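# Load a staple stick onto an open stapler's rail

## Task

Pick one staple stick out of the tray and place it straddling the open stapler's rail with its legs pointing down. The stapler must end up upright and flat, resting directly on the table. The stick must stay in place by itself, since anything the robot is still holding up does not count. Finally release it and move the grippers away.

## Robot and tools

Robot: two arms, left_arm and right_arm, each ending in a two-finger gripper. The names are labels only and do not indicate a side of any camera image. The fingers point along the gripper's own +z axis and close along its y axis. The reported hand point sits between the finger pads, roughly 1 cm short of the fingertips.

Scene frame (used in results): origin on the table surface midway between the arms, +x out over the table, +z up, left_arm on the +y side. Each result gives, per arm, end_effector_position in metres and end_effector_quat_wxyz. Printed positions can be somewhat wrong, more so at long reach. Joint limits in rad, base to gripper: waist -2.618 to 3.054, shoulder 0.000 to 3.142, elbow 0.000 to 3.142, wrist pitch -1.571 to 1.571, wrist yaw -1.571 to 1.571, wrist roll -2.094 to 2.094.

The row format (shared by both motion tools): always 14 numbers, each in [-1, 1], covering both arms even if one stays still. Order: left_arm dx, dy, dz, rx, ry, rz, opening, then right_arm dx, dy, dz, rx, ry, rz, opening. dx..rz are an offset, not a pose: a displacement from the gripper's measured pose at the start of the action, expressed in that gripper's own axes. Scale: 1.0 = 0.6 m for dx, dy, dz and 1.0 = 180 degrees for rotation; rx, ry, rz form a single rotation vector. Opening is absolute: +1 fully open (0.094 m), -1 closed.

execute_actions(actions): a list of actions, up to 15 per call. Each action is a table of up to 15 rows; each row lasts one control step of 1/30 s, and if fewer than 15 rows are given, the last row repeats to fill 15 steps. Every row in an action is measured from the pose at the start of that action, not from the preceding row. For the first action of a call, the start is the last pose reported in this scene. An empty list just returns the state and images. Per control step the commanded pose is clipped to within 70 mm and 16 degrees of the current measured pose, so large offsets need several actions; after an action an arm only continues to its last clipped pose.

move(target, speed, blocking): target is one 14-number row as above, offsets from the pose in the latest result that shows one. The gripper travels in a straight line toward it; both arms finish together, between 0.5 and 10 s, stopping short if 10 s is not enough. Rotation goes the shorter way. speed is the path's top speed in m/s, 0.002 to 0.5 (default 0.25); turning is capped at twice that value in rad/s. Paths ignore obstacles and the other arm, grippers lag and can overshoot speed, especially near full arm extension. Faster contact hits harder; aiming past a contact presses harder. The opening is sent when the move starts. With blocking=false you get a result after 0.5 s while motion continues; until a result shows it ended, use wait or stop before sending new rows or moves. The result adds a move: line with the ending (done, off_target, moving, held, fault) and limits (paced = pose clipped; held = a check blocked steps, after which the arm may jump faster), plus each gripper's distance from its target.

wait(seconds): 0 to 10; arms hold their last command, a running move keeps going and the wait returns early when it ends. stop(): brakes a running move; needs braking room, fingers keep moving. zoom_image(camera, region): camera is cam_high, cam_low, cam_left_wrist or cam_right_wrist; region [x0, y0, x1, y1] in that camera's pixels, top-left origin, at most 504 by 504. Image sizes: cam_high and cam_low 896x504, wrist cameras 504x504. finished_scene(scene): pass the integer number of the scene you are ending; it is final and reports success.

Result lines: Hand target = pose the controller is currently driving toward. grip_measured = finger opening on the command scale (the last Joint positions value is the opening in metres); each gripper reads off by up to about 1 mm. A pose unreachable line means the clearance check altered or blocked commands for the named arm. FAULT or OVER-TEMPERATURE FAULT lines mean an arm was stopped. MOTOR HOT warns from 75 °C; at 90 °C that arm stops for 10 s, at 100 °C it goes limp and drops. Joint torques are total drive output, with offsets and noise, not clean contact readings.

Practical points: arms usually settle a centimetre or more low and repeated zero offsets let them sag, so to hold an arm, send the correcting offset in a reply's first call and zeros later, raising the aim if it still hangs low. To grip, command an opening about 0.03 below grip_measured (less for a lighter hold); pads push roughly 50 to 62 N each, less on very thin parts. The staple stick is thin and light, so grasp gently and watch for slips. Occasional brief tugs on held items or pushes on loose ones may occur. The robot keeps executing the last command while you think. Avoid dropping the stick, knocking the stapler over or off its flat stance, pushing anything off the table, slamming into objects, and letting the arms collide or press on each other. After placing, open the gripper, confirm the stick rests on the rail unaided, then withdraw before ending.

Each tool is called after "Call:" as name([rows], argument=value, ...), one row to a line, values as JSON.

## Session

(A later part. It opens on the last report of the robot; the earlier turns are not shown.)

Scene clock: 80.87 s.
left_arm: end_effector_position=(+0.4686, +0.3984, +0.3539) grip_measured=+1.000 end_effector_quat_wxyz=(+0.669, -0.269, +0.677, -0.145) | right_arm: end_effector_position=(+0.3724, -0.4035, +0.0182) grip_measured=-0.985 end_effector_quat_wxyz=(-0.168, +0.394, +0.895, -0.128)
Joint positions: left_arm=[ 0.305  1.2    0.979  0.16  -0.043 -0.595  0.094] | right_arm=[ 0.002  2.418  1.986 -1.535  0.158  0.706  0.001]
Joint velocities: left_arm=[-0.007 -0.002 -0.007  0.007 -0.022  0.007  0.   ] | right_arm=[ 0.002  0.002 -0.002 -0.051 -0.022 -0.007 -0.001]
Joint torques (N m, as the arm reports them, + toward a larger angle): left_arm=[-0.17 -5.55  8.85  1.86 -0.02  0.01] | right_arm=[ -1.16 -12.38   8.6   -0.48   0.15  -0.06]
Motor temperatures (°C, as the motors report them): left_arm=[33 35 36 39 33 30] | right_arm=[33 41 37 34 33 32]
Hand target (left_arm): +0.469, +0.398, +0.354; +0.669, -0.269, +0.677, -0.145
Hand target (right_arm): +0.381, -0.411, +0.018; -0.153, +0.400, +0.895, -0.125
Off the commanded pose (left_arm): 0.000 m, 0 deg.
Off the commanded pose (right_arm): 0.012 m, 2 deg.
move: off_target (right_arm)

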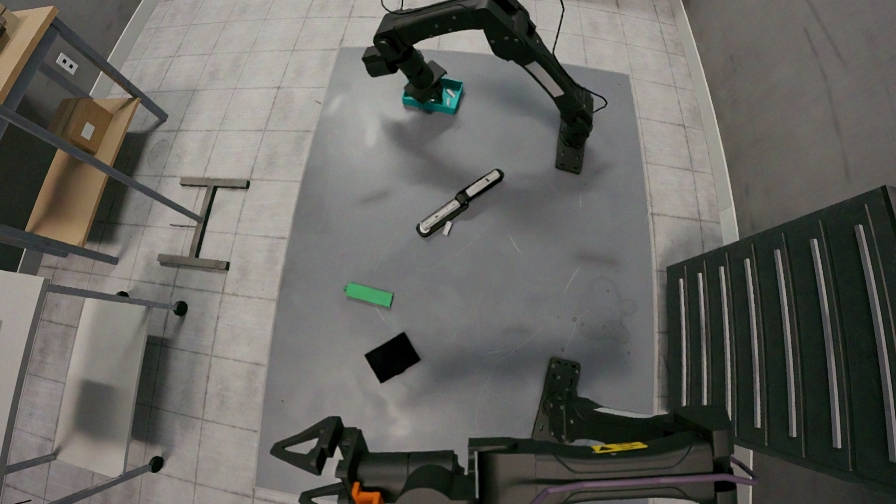

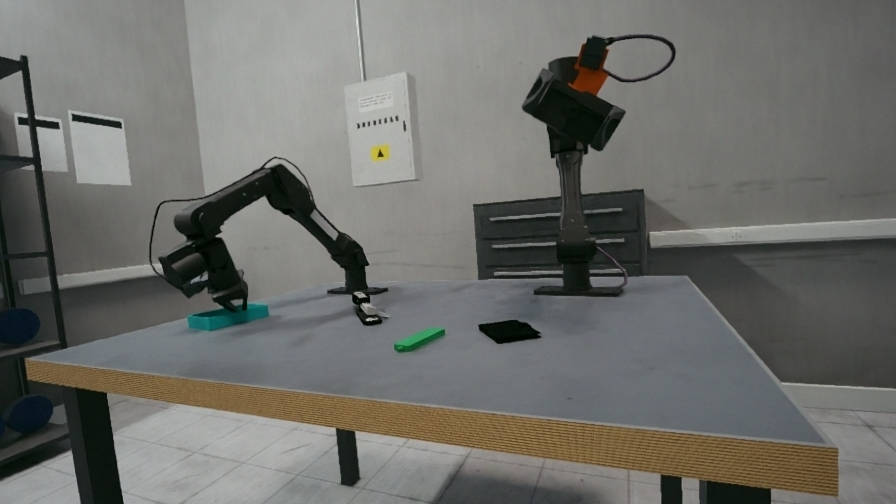

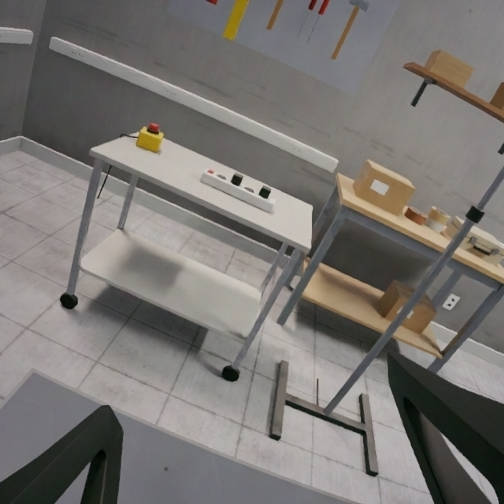

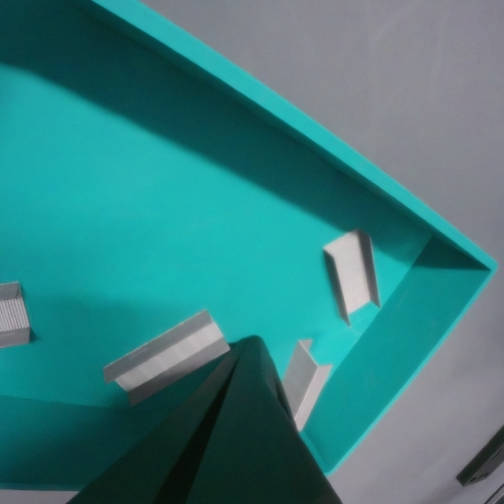

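Call:
move(target=[0,0,0,0,0,0,1,0.03,-0.04,-0.05,-0.08,-0.04,0,-0.74], speed=0.08)

Call:
move(target=[0,0,0,0,0,0,1,0,0,0,0,0,0.26,-0.74], speed=0.5)

Scene clock: 83.23 s.
left_arm: end_effector_position=(+0.4686, +0.3984, +0.3539) grip_measured=+1.000 end_effector_quat_wxyz=(+0.669, -0.269, +0.677, -0.145) | right_arm: end_effector_position=(+0.3614, -0.4014, +0.0581) grip_measured=-0.743 end_effector_quat_wxyz=(-0.062, +0.400, +0.913, -0.043)
Joint positions: left_arm=[ 0.305  1.2    0.979  0.16  -0.043 -0.595  0.094] | right_arm=[-0.046  2.071  1.645 -1.285  0.059  0.628  0.012]
Joint velocities: left_arm=[-0.007  0.007  0.002 -0.081 -0.022 -0.037  0.   ] | right_arm=[ 0.002 -0.002 -0.012  0.007 -0.051 -0.051  0.001]
Joint torques (N m, as the arm reports them, + toward a larger angle): left_arm=[-0.17 -5.5   8.84  1.87  0.04  0.02] | right_arm=[ -0.83 -12.75   4.76   0.02   0.03  -0.07]
Motor temperatures (°C, as the motors report them): left_arm=[33 35 36 39 33 30] | right_arm=[33 42 37 34 33 32]
Hand target (left_arm): +0.469, +0.398, +0.354; +0.669, -0.269, +0.677, -0.145
Hand target (right_arm): +0.358, -0.403, +0.059; -0.061, +0.402, +0.913, -0.040
Off the commanded pose (left_arm): 0.000 m, 0 deg.
Off the commanded pose (right_arm): 0.004 m, 1 deg.
move: done

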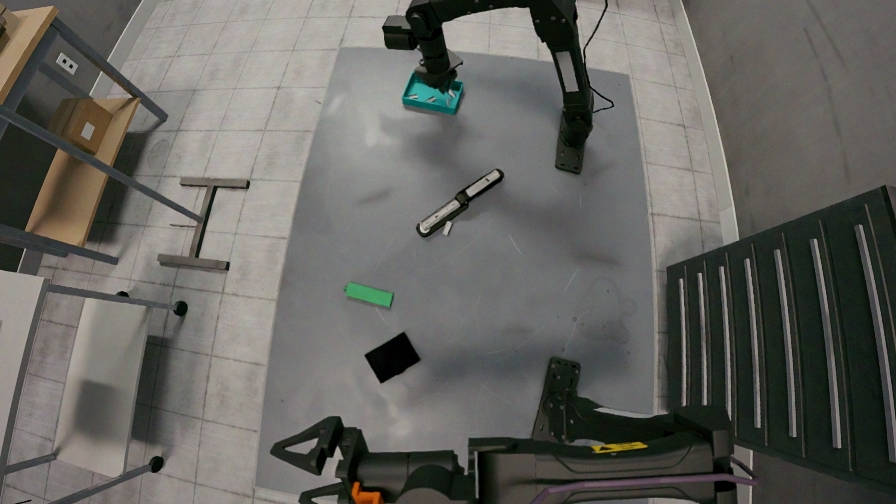

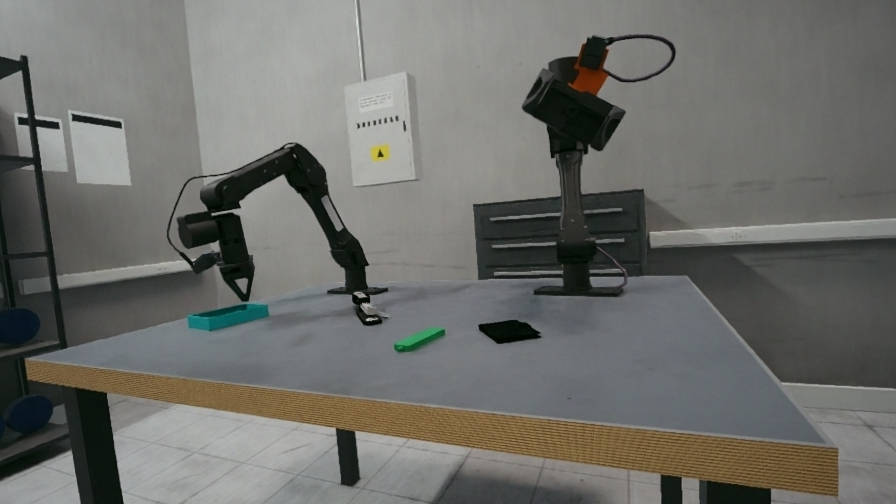

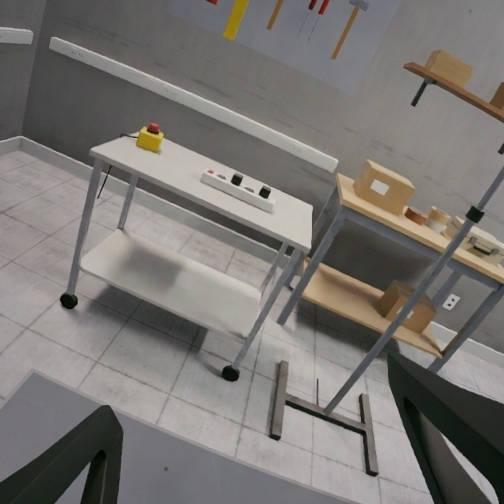

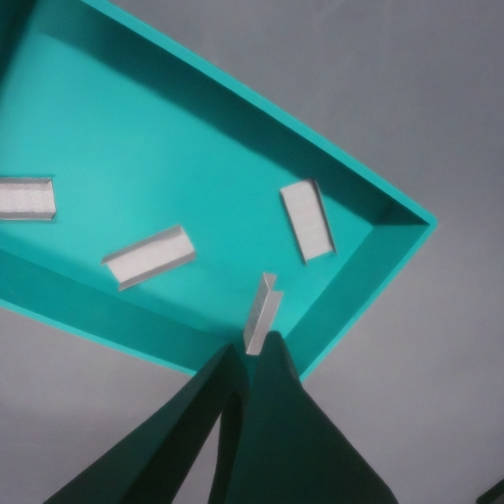

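Scene clock: 84.80 s.
left_arm: end_effector_position=(+0.4686, +0.3984, +0.3539) grip_measured=+1.000 end_effector_quat_wxyz=(+0.669, -0.269, +0.677, -0.145) | right_arm: end_effector_position=(+0.3614, -0.4011, +0.0580) grip_measured=-0.743 end_effector_quat_wxyz=(-0.040, +0.727, +0.683, -0.064)
Joint positions: left_arm=[ 0.305  1.2    0.979  0.16  -0.043 -0.595  0.094] | right_arm=[-0.046  2.071  1.645 -1.285  0.057  1.435  0.012]
Joint velocities: left_arm=[ 0.007 -0.022 -0.022 -0.022 -0.037 -0.007  0.   ] | right_arm=[-0.002 -0.022  0.007 -0.007  0.081  0.037 -0.   ]
Joint torques (N m, as the arm reports them, + toward a larger angle): left_arm=[ 0.03 -5.45  8.93  1.9  -0.01  0.01] | right_arm=[  0.05 -11.4    6.54  -0.07   0.09   0.04]
Motor temperatures (°C, as the motors report them): left_arm=[33 35 36 39 33 30] | right_arm=[33 42 37 34 33 32]
Hand target (left_arm): +0.469, +0.398, +0.354; +0.669, -0.269, +0.677, -0.145
Hand target (right_arm): +0.361, -0.401, +0.058; -0.040, +0.730, +0.679, -0.064
Off the commanded pose (left_arm): 0.000 m, 0 deg.
Off the commanded pose (right_arm): 0.000 m, 1 deg.
move: done

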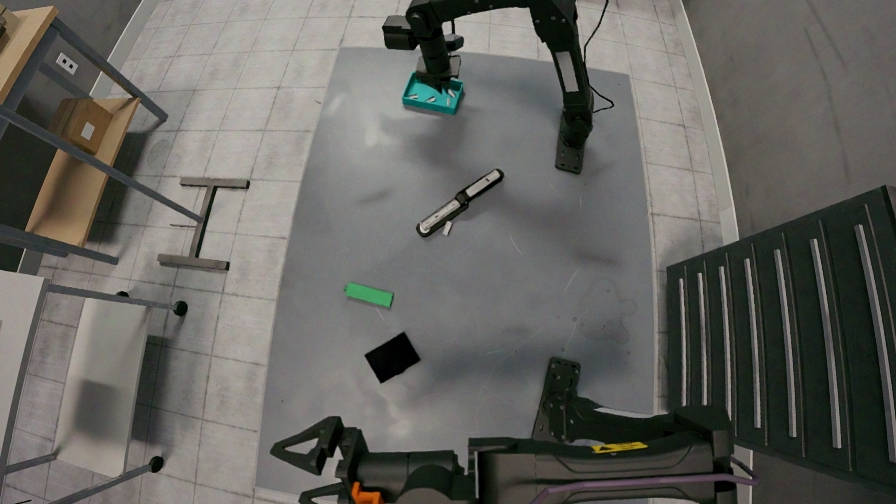

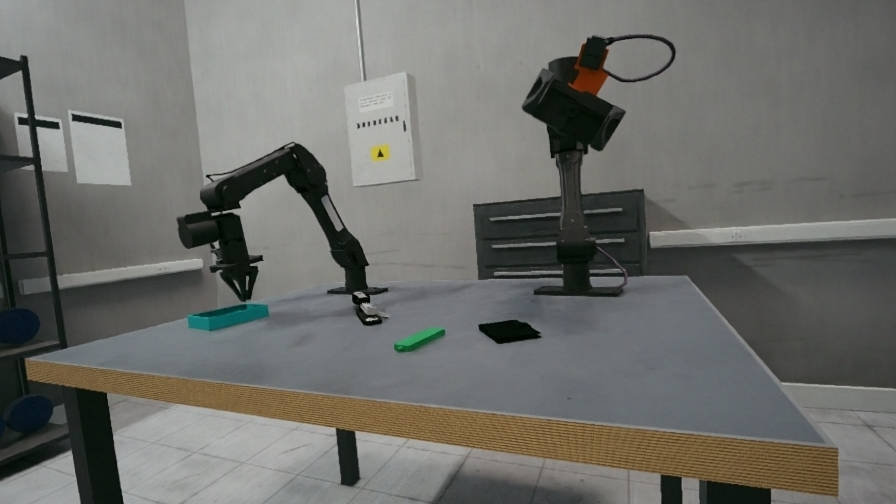

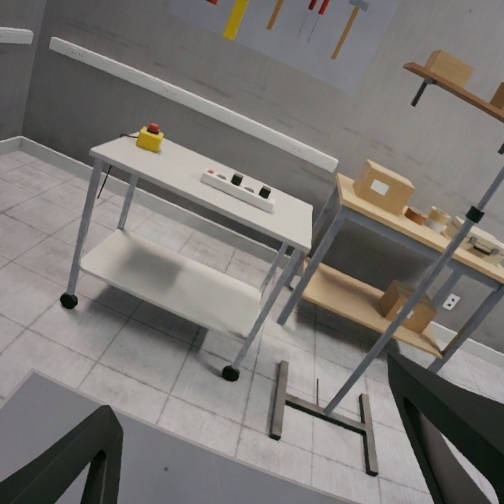

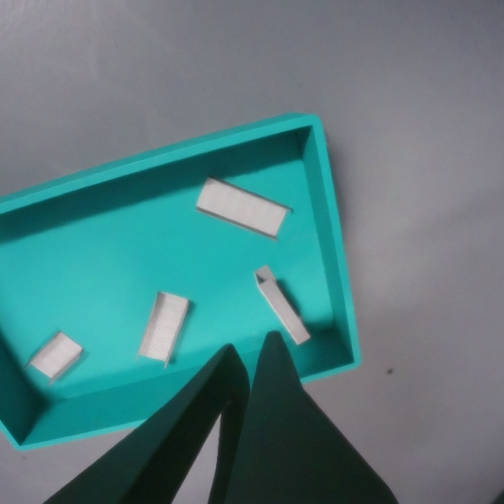

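Call:
move(target=[0,0,0,0,0,0,1,0.005,-0.022,0.045,0,0,-0.07,-0.7], speed=0.04)

Scene clock: 87.90 s.
left_arm: end_effector_position=(+0.4686, +0.3984, +0.3539) grip_measured=+1.000 end_effector_quat_wxyz=(+0.669, -0.269, +0.677, -0.145) | right_arm: end_effector_position=(+0.3492, -0.3986, +0.0316) grip_measured=-0.703 end_effector_quat_wxyz=(-0.048, +0.650, +0.756, -0.060)
Joint positions: left_arm=[ 0.305  1.2    0.979  0.16  -0.043 -0.595  0.094] | right_arm=[-0.046  2.051  1.507 -1.169  0.057  1.222  0.014]
Joint velocities: left_arm=[ 0.012  0.007  0.002 -0.007  0.007 -0.066  0.   ] | right_arm=[-0.007 -0.017 -0.007 -0.007 -0.022 -0.081 -0.001]
Joint torques (N m, as the arm reports them, + toward a larger angle): left_arm=[ 0.03 -5.36  8.93  1.83  0.    0.  ] | right_arm=[ -0.09 -12.65   4.47  -0.07   0.05  -0.06]
Motor temperatures (°C, as the motors report them): left_arm=[33 35 36 39 33 30] | right_arm=[33 42 37 34 33 32]
Hand target (left_arm): +0.469, +0.398, +0.354; +0.669, -0.269, +0.677, -0.145
Hand target (right_arm): +0.345, -0.398, +0.033; -0.047, +0.648, +0.758, -0.059
Off the commanded pose (left_arm): 0.000 m, 0 deg.
Off the commanded pose (right_arm): 0.005 m, 0 deg.
move: done

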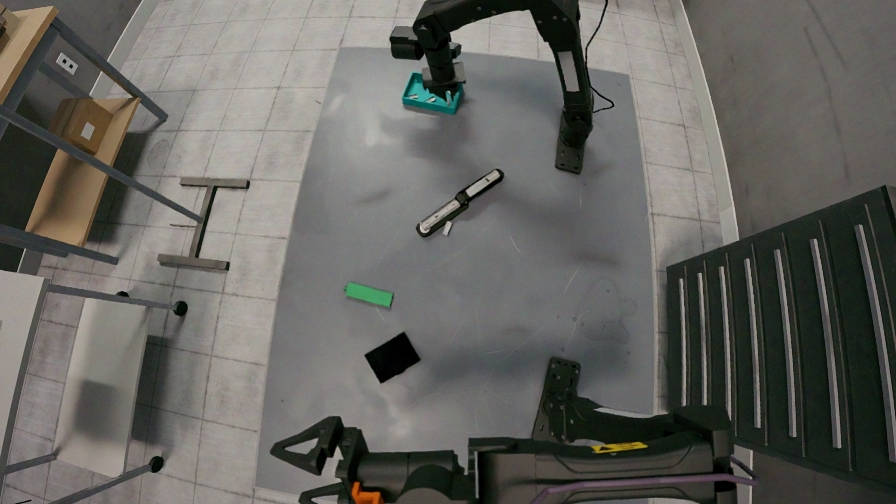

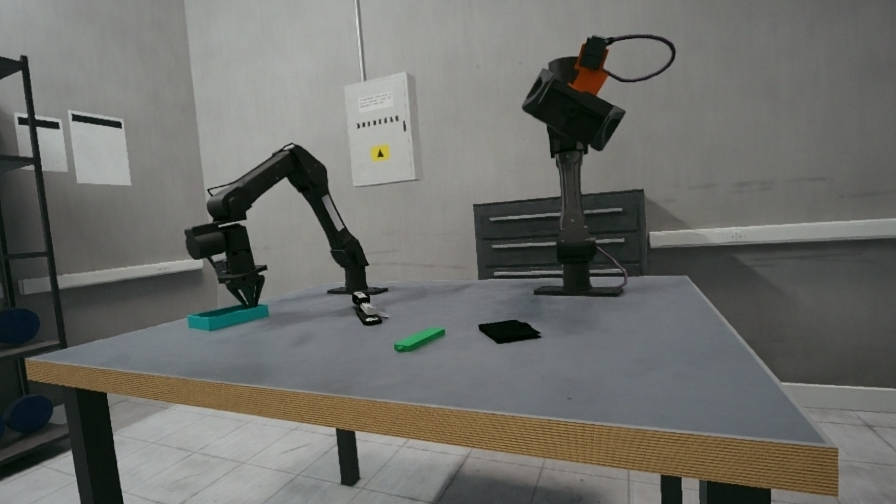

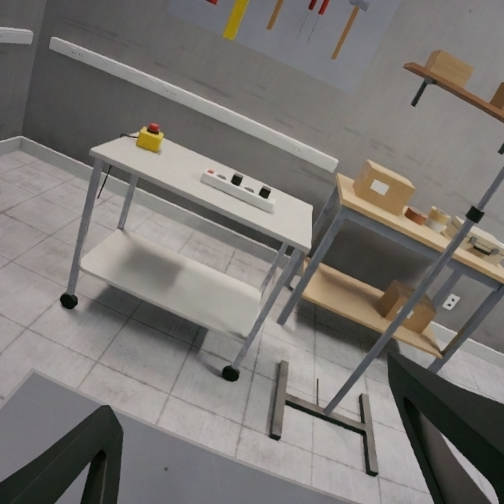

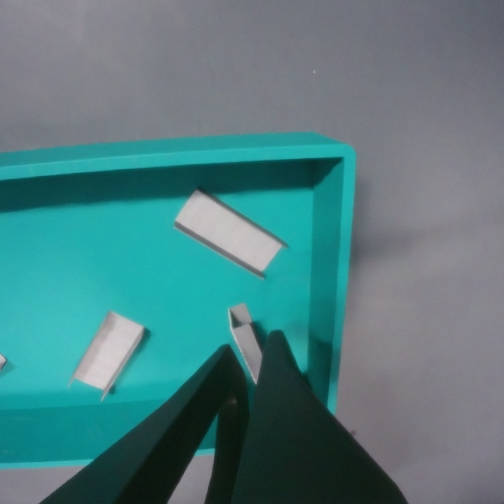

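Call:
move(target=[0,0,0,0,0,0,1,0,0.001,0.022,0,0,0,-0.7], speed=0.015)

Call:
move(target=[0,0,0,0,0,0,1,0,0,0,0,0,0,-0.9])

Scene clock: 89.17 s.
left_arm: end_effector_position=(+0.4686, +0.3984, +0.3539) grip_measured=+1.000 end_effector_quat_wxyz=(+0.669, -0.269, +0.677, -0.145) | right_arm: end_effector_position=(+0.3594, -0.4007, +0.0304) grip_measured=-0.703 end_effector_quat_wxyz=(-0.030, +0.650, +0.757, -0.049)
Joint positions: left_arm=[ 0.305  1.2    0.979  0.16  -0.043 -0.595  0.094] | right_arm=[-0.046  2.051  1.507 -1.127  0.057  1.22   0.014]
Joint velocities: left_arm=[-0.012 -0.012  0.007  0.037 -0.007 -0.007  0.   ] | right_arm=[ 0.002 -0.002  0.022  0.066 -0.022  0.007 -0.   ]
Joint torques (N m, as the arm reports them, + toward a larger angle): left_arm=[ 0.1  -5.61  8.93  1.89 -0.03  0.04] | right_arm=[ -0.12 -10.13   3.69   0.03   0.05  -0.03]
Motor temperatures (°C, as the motors report them): left_arm=[33 35 36 39 33 30] | right_arm=[33 42 37 34 33 32]
Hand target (left_arm): +0.469, +0.398, +0.354; +0.669, -0.269, +0.677, -0.145
Hand target (right_arm): +0.348, -0.399, +0.019; -0.048, +0.650, +0.756, -0.060
Off the commanded pose (left_arm): 0.000 m, 0 deg.
Off the commanded pose (right_arm): 0.017 m, 2 deg.
move: off_target (right_arm)

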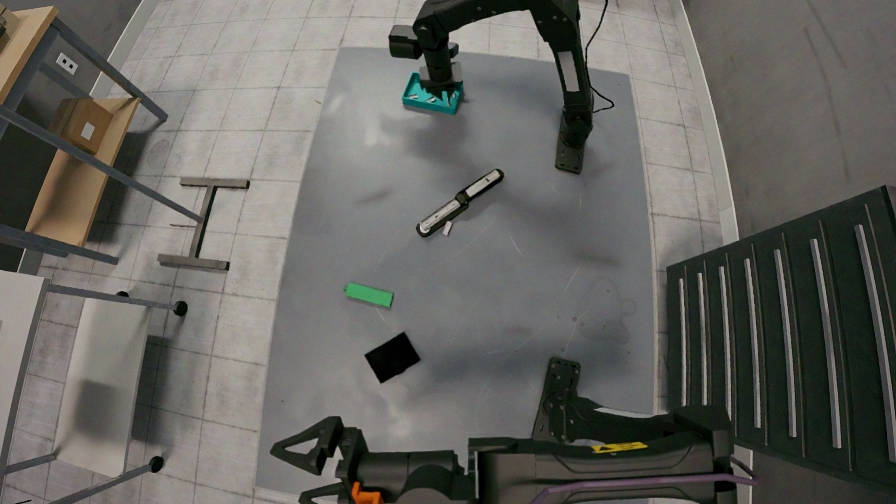

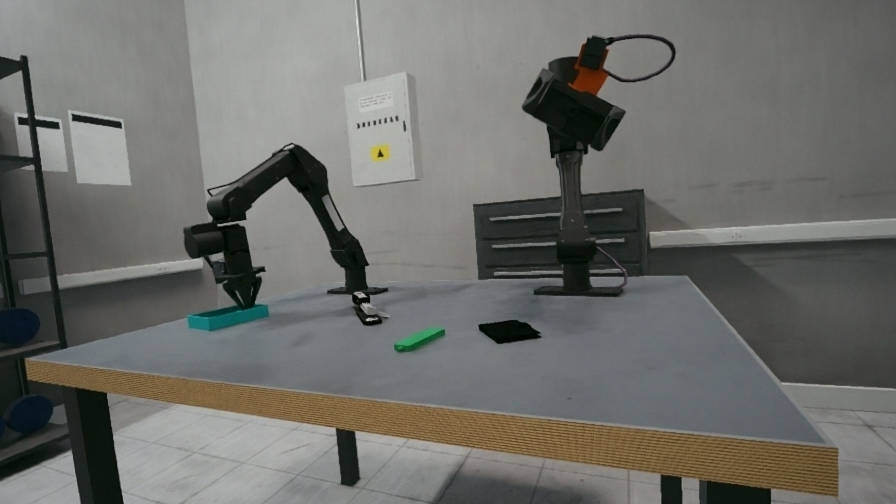

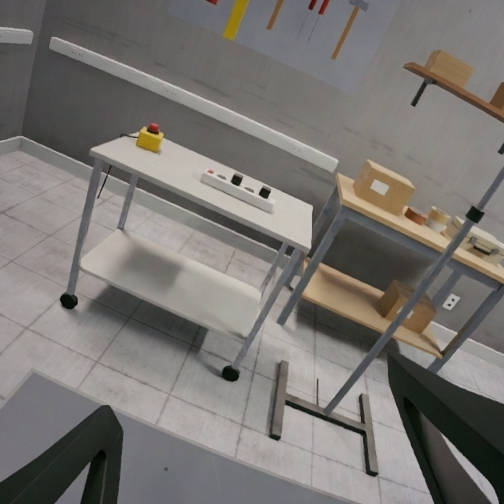

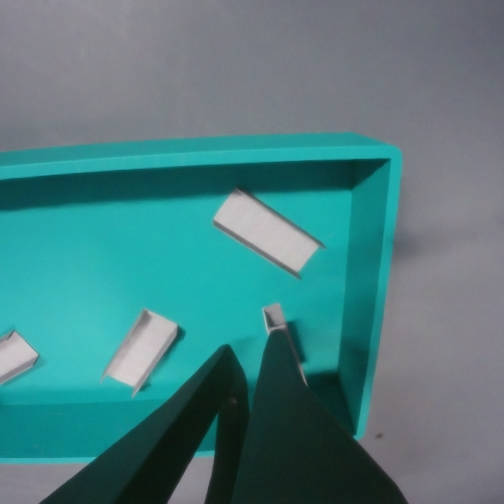

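Scene clock: 89.67 s.
left_arm: end_effector_position=(+0.4686, +0.3984, +0.3539) grip_measured=+1.000 end_effector_quat_wxyz=(+0.669, -0.269, +0.677, -0.145) | right_arm: end_effector_position=(+0.3594, -0.4007, +0.0304) grip_measured=-0.897 end_effector_quat_wxyz=(-0.030, +0.650, +0.757, -0.049)
Joint positions: left_arm=[ 0.305  1.2    0.979  0.16  -0.043 -0.595  0.094] | right_arm=[-0.046  2.051  1.507 -1.127  0.057  1.22   0.005]
Joint velocities: left_arm=[-0.012 -0.002 -0.002 -0.051 -0.066 -0.081  0.   ] | right_arm=[-0.002  0.002  0.007  0.007 -0.081  0.037 -0.001]
Joint torques (N m, as the arm reports them, + toward a larger angle): left_arm=[ 0.07 -5.57  8.84  1.88  0.01  0.02] | right_arm=[  0.06 -11.05   6.53   0.01   0.05  -0.02]
Motor temperatures (°C, as the motors report them): left_arm=[33 35 36 39 33 30] | right_arm=[33 42 37 34 33 32]
Hand target (left_arm): +0.469, +0.398, +0.354; +0.669, -0.269, +0.677, -0.145
Hand target (right_arm): +0.359, -0.401, +0.030; -0.030, +0.650, +0.757, -0.049
Off the commanded pose (left_arm): 0.000 m, 0 deg.
Off the commanded pose (right_arm): 0.000 m, 0 deg.
move: done

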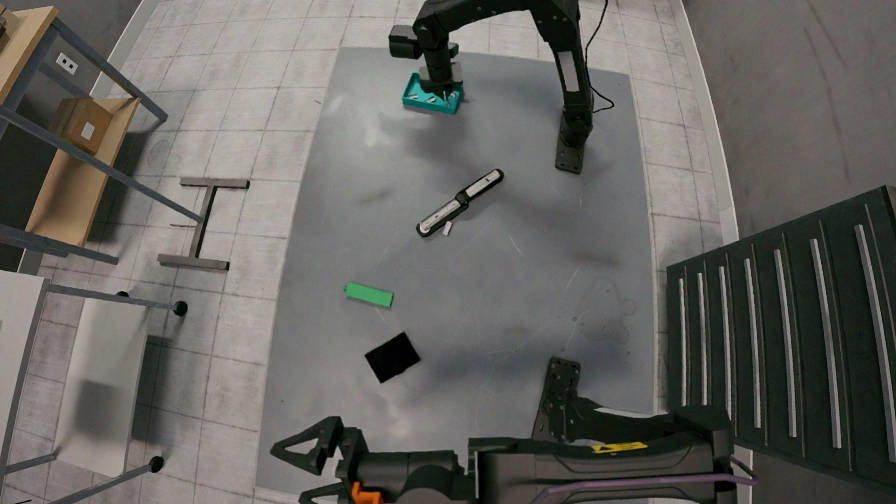

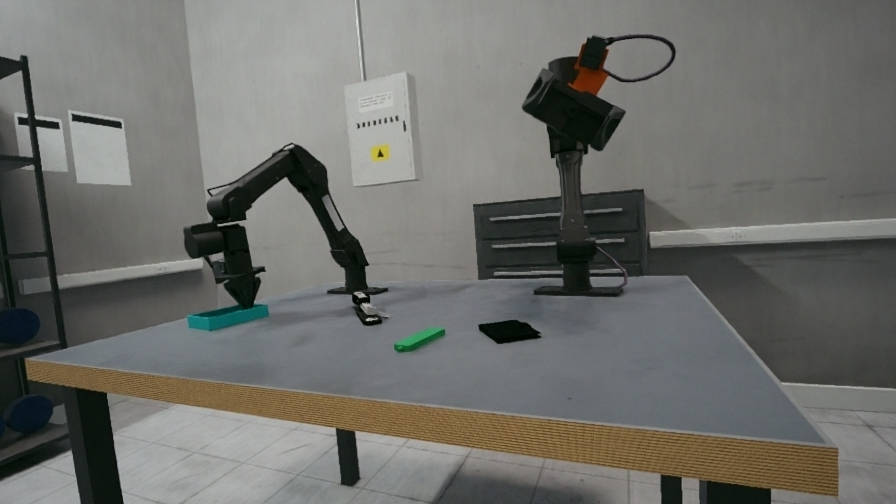

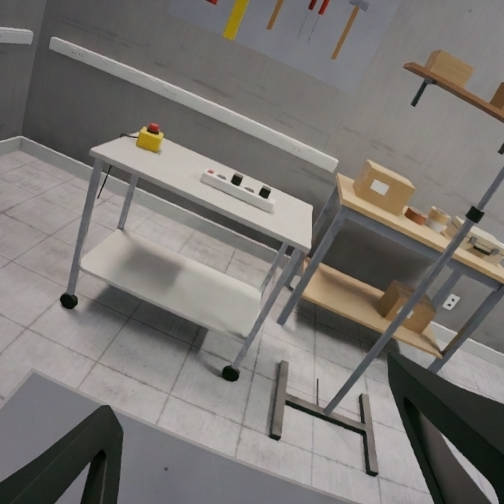

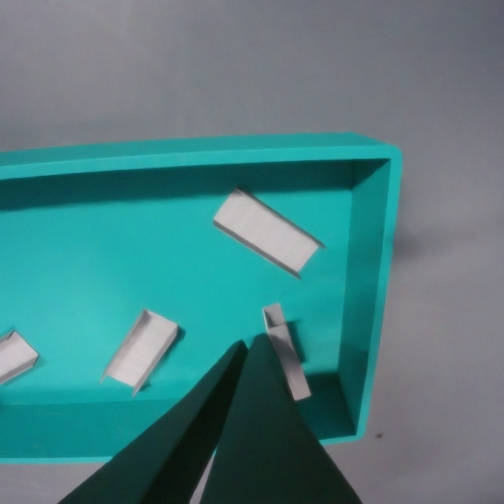

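Back to x≈0.352, shoulder down.

Call:
move(target=[0,0,0,0,0,0,1,0.006,-0.017,0,0.013,0.0045,0,-0.68], speed=0.02)

Call:
move(target=[0,0,0,0,0,0,1,0,-0.001,0.02,0.011,0.003,0,-0.68], speed=0.015)

Scene clock: 91.07 s.
left_arm: end_effector_position=(+0.4686, +0.3984, +0.3539) grip_measured=+1.000 end_effector_quat_wxyz=(+0.669, -0.269, +0.677, -0.145) | right_arm: end_effector_position=(+0.3529, -0.3994, +0.0311) grip_measured=-0.683 end_effector_quat_wxyz=(-0.041, +0.650, +0.757, -0.056)
Joint positions: left_arm=[ 0.305  1.2    0.979  0.16  -0.043 -0.595  0.094] | right_arm=[-0.046  2.051  1.507 -1.154  0.057  1.22   0.015]
Joint velocities: left_arm=[-0.002 -0.007 -0.007  0.066 -0.037 -0.037  0.   ] | right_arm=[-0.002 -0.007 -0.012  0.007 -0.022  0.007 -0.   ]
Joint torques (N m, as the arm reports them, + toward a larger angle): left_arm=[-0.03 -5.4   8.88  1.87  0.02  0.03] | right_arm=[ -0.05 -10.96   6.41  -0.18   0.04  -0.04]
Motor temperatures (°C, as the motors report them): left_arm=[33 35 36 39 33 30] | right_arm=[33 42 37 34 33 32]
Hand target (left_arm): +0.469, +0.398, +0.354; +0.669, -0.269, +0.677, -0.145
Hand target (right_arm): +0.349, -0.399, +0.031; -0.048, +0.650, +0.756, -0.060
Off the commanded pose (left_arm): 0.000 m, 0 deg.
Off the commanded pose (right_arm): 0.004 m, 1 deg.
move: done

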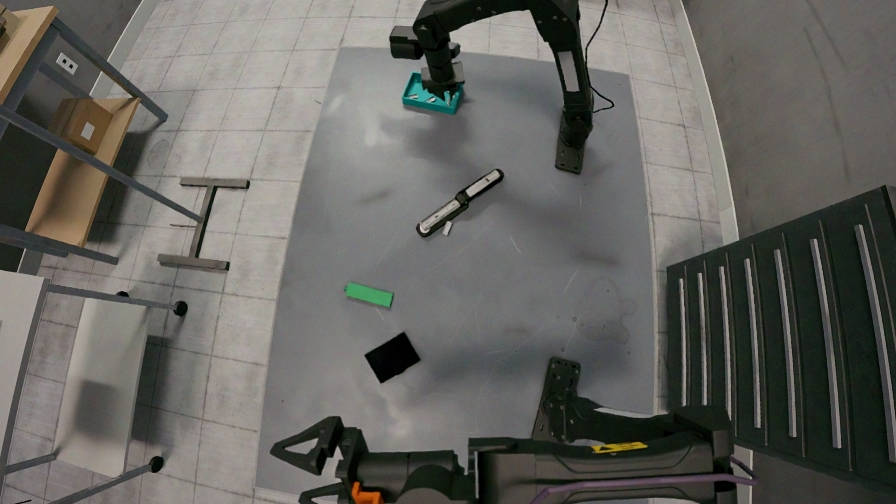

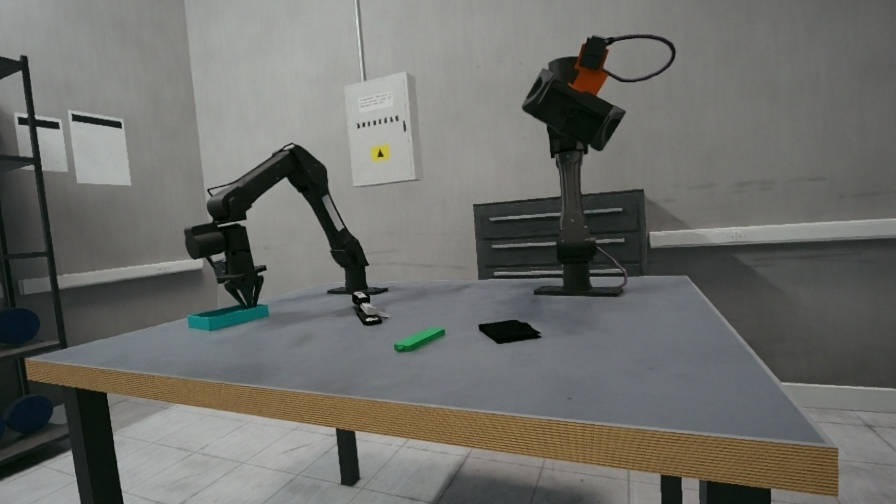

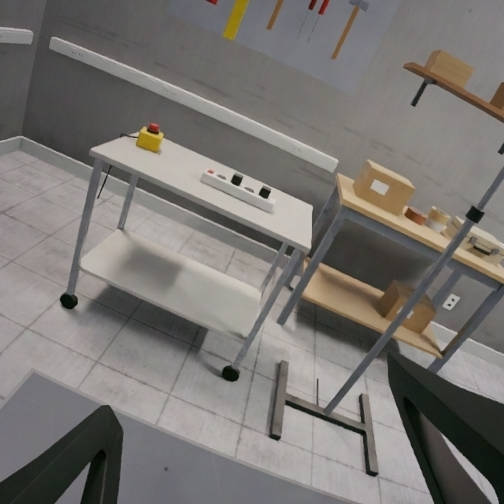

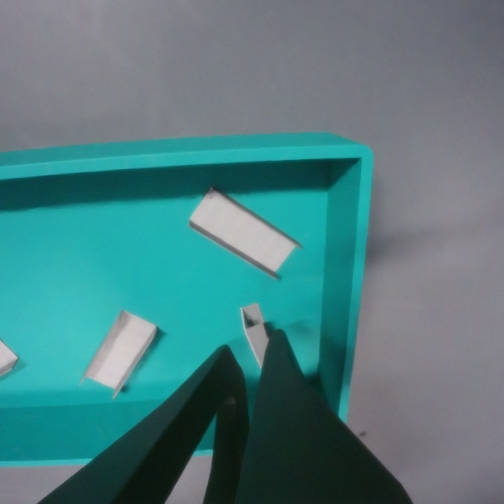

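Scene clock: 92.47 s.
left_arm: end_effector_position=(+0.4686, +0.3984, +0.3539) grip_measured=+1.000 end_effector_quat_wxyz=(+0.669, -0.269, +0.677, -0.145) | right_arm: end_effector_position=(+0.3499, -0.3988, +0.0202) grip_measured=-0.683 end_effector_quat_wxyz=(-0.056, +0.649, +0.756, -0.064)
Joint positions: left_arm=[ 0.305  1.2    0.979  0.16  -0.043 -0.595  0.094] | right_arm=[-0.046  2.084  1.507 -1.154  0.057  1.22   0.015]
Joint velocities: left_arm=[ 0.002  0.012 -0.002  0.022  0.007 -0.066  0.   ] | right_arm=[ 0.002 -0.022 -0.022  0.051  0.007  0.037 -0.001]
Joint torques (N m, as the arm reports them, + toward a larger angle): left_arm=[ 0.   -5.26  8.97  1.92  0.03  0.01] | right_arm=[ -0.09 -10.58   6.85  -0.14   0.06  -0.02]
Motor temperatures (°C, as the motors report them): left_arm=[33 35 36 39 33 30] | right_arm=[33 42 37 34 33 32]
Hand target (left_arm): +0.469, +0.398, +0.354; +0.669, -0.269, +0.677, -0.145
Hand target (right_arm): +0.351, -0.400, +0.019; -0.056, +0.649, +0.756, -0.066
Off the commanded pose (left_arm): 0.000 m, 0 deg.
Off the commanded pose (right_arm): 0.002 m, 0 deg.
move: done

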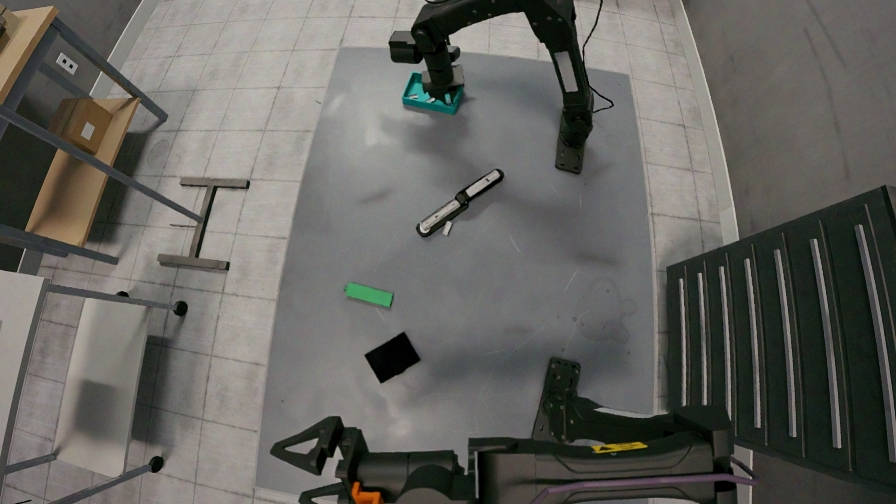

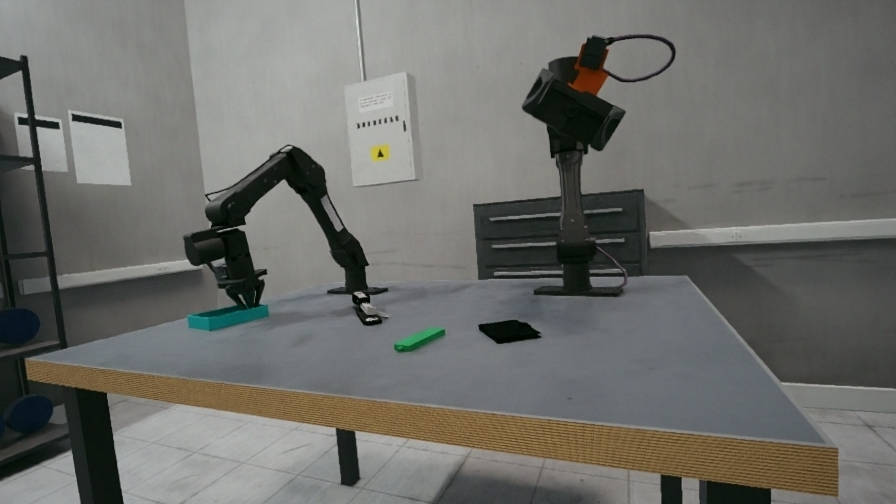

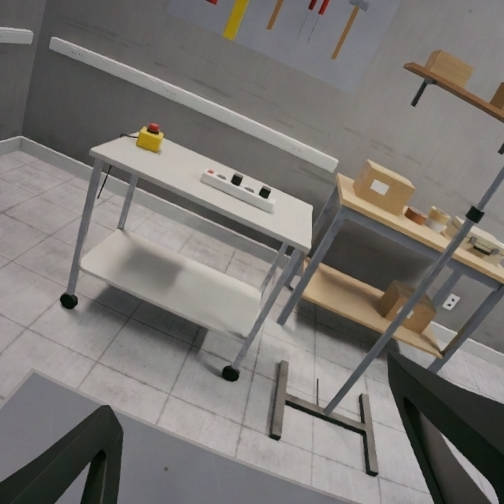

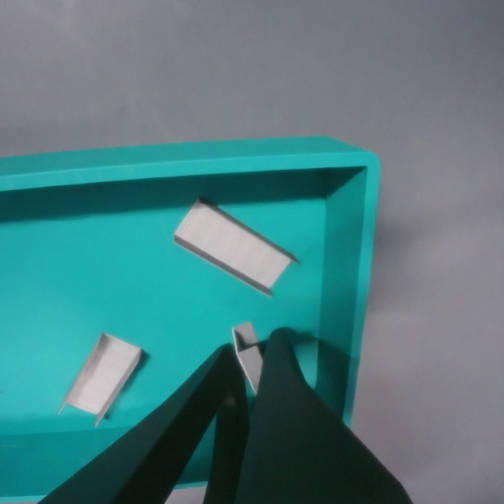

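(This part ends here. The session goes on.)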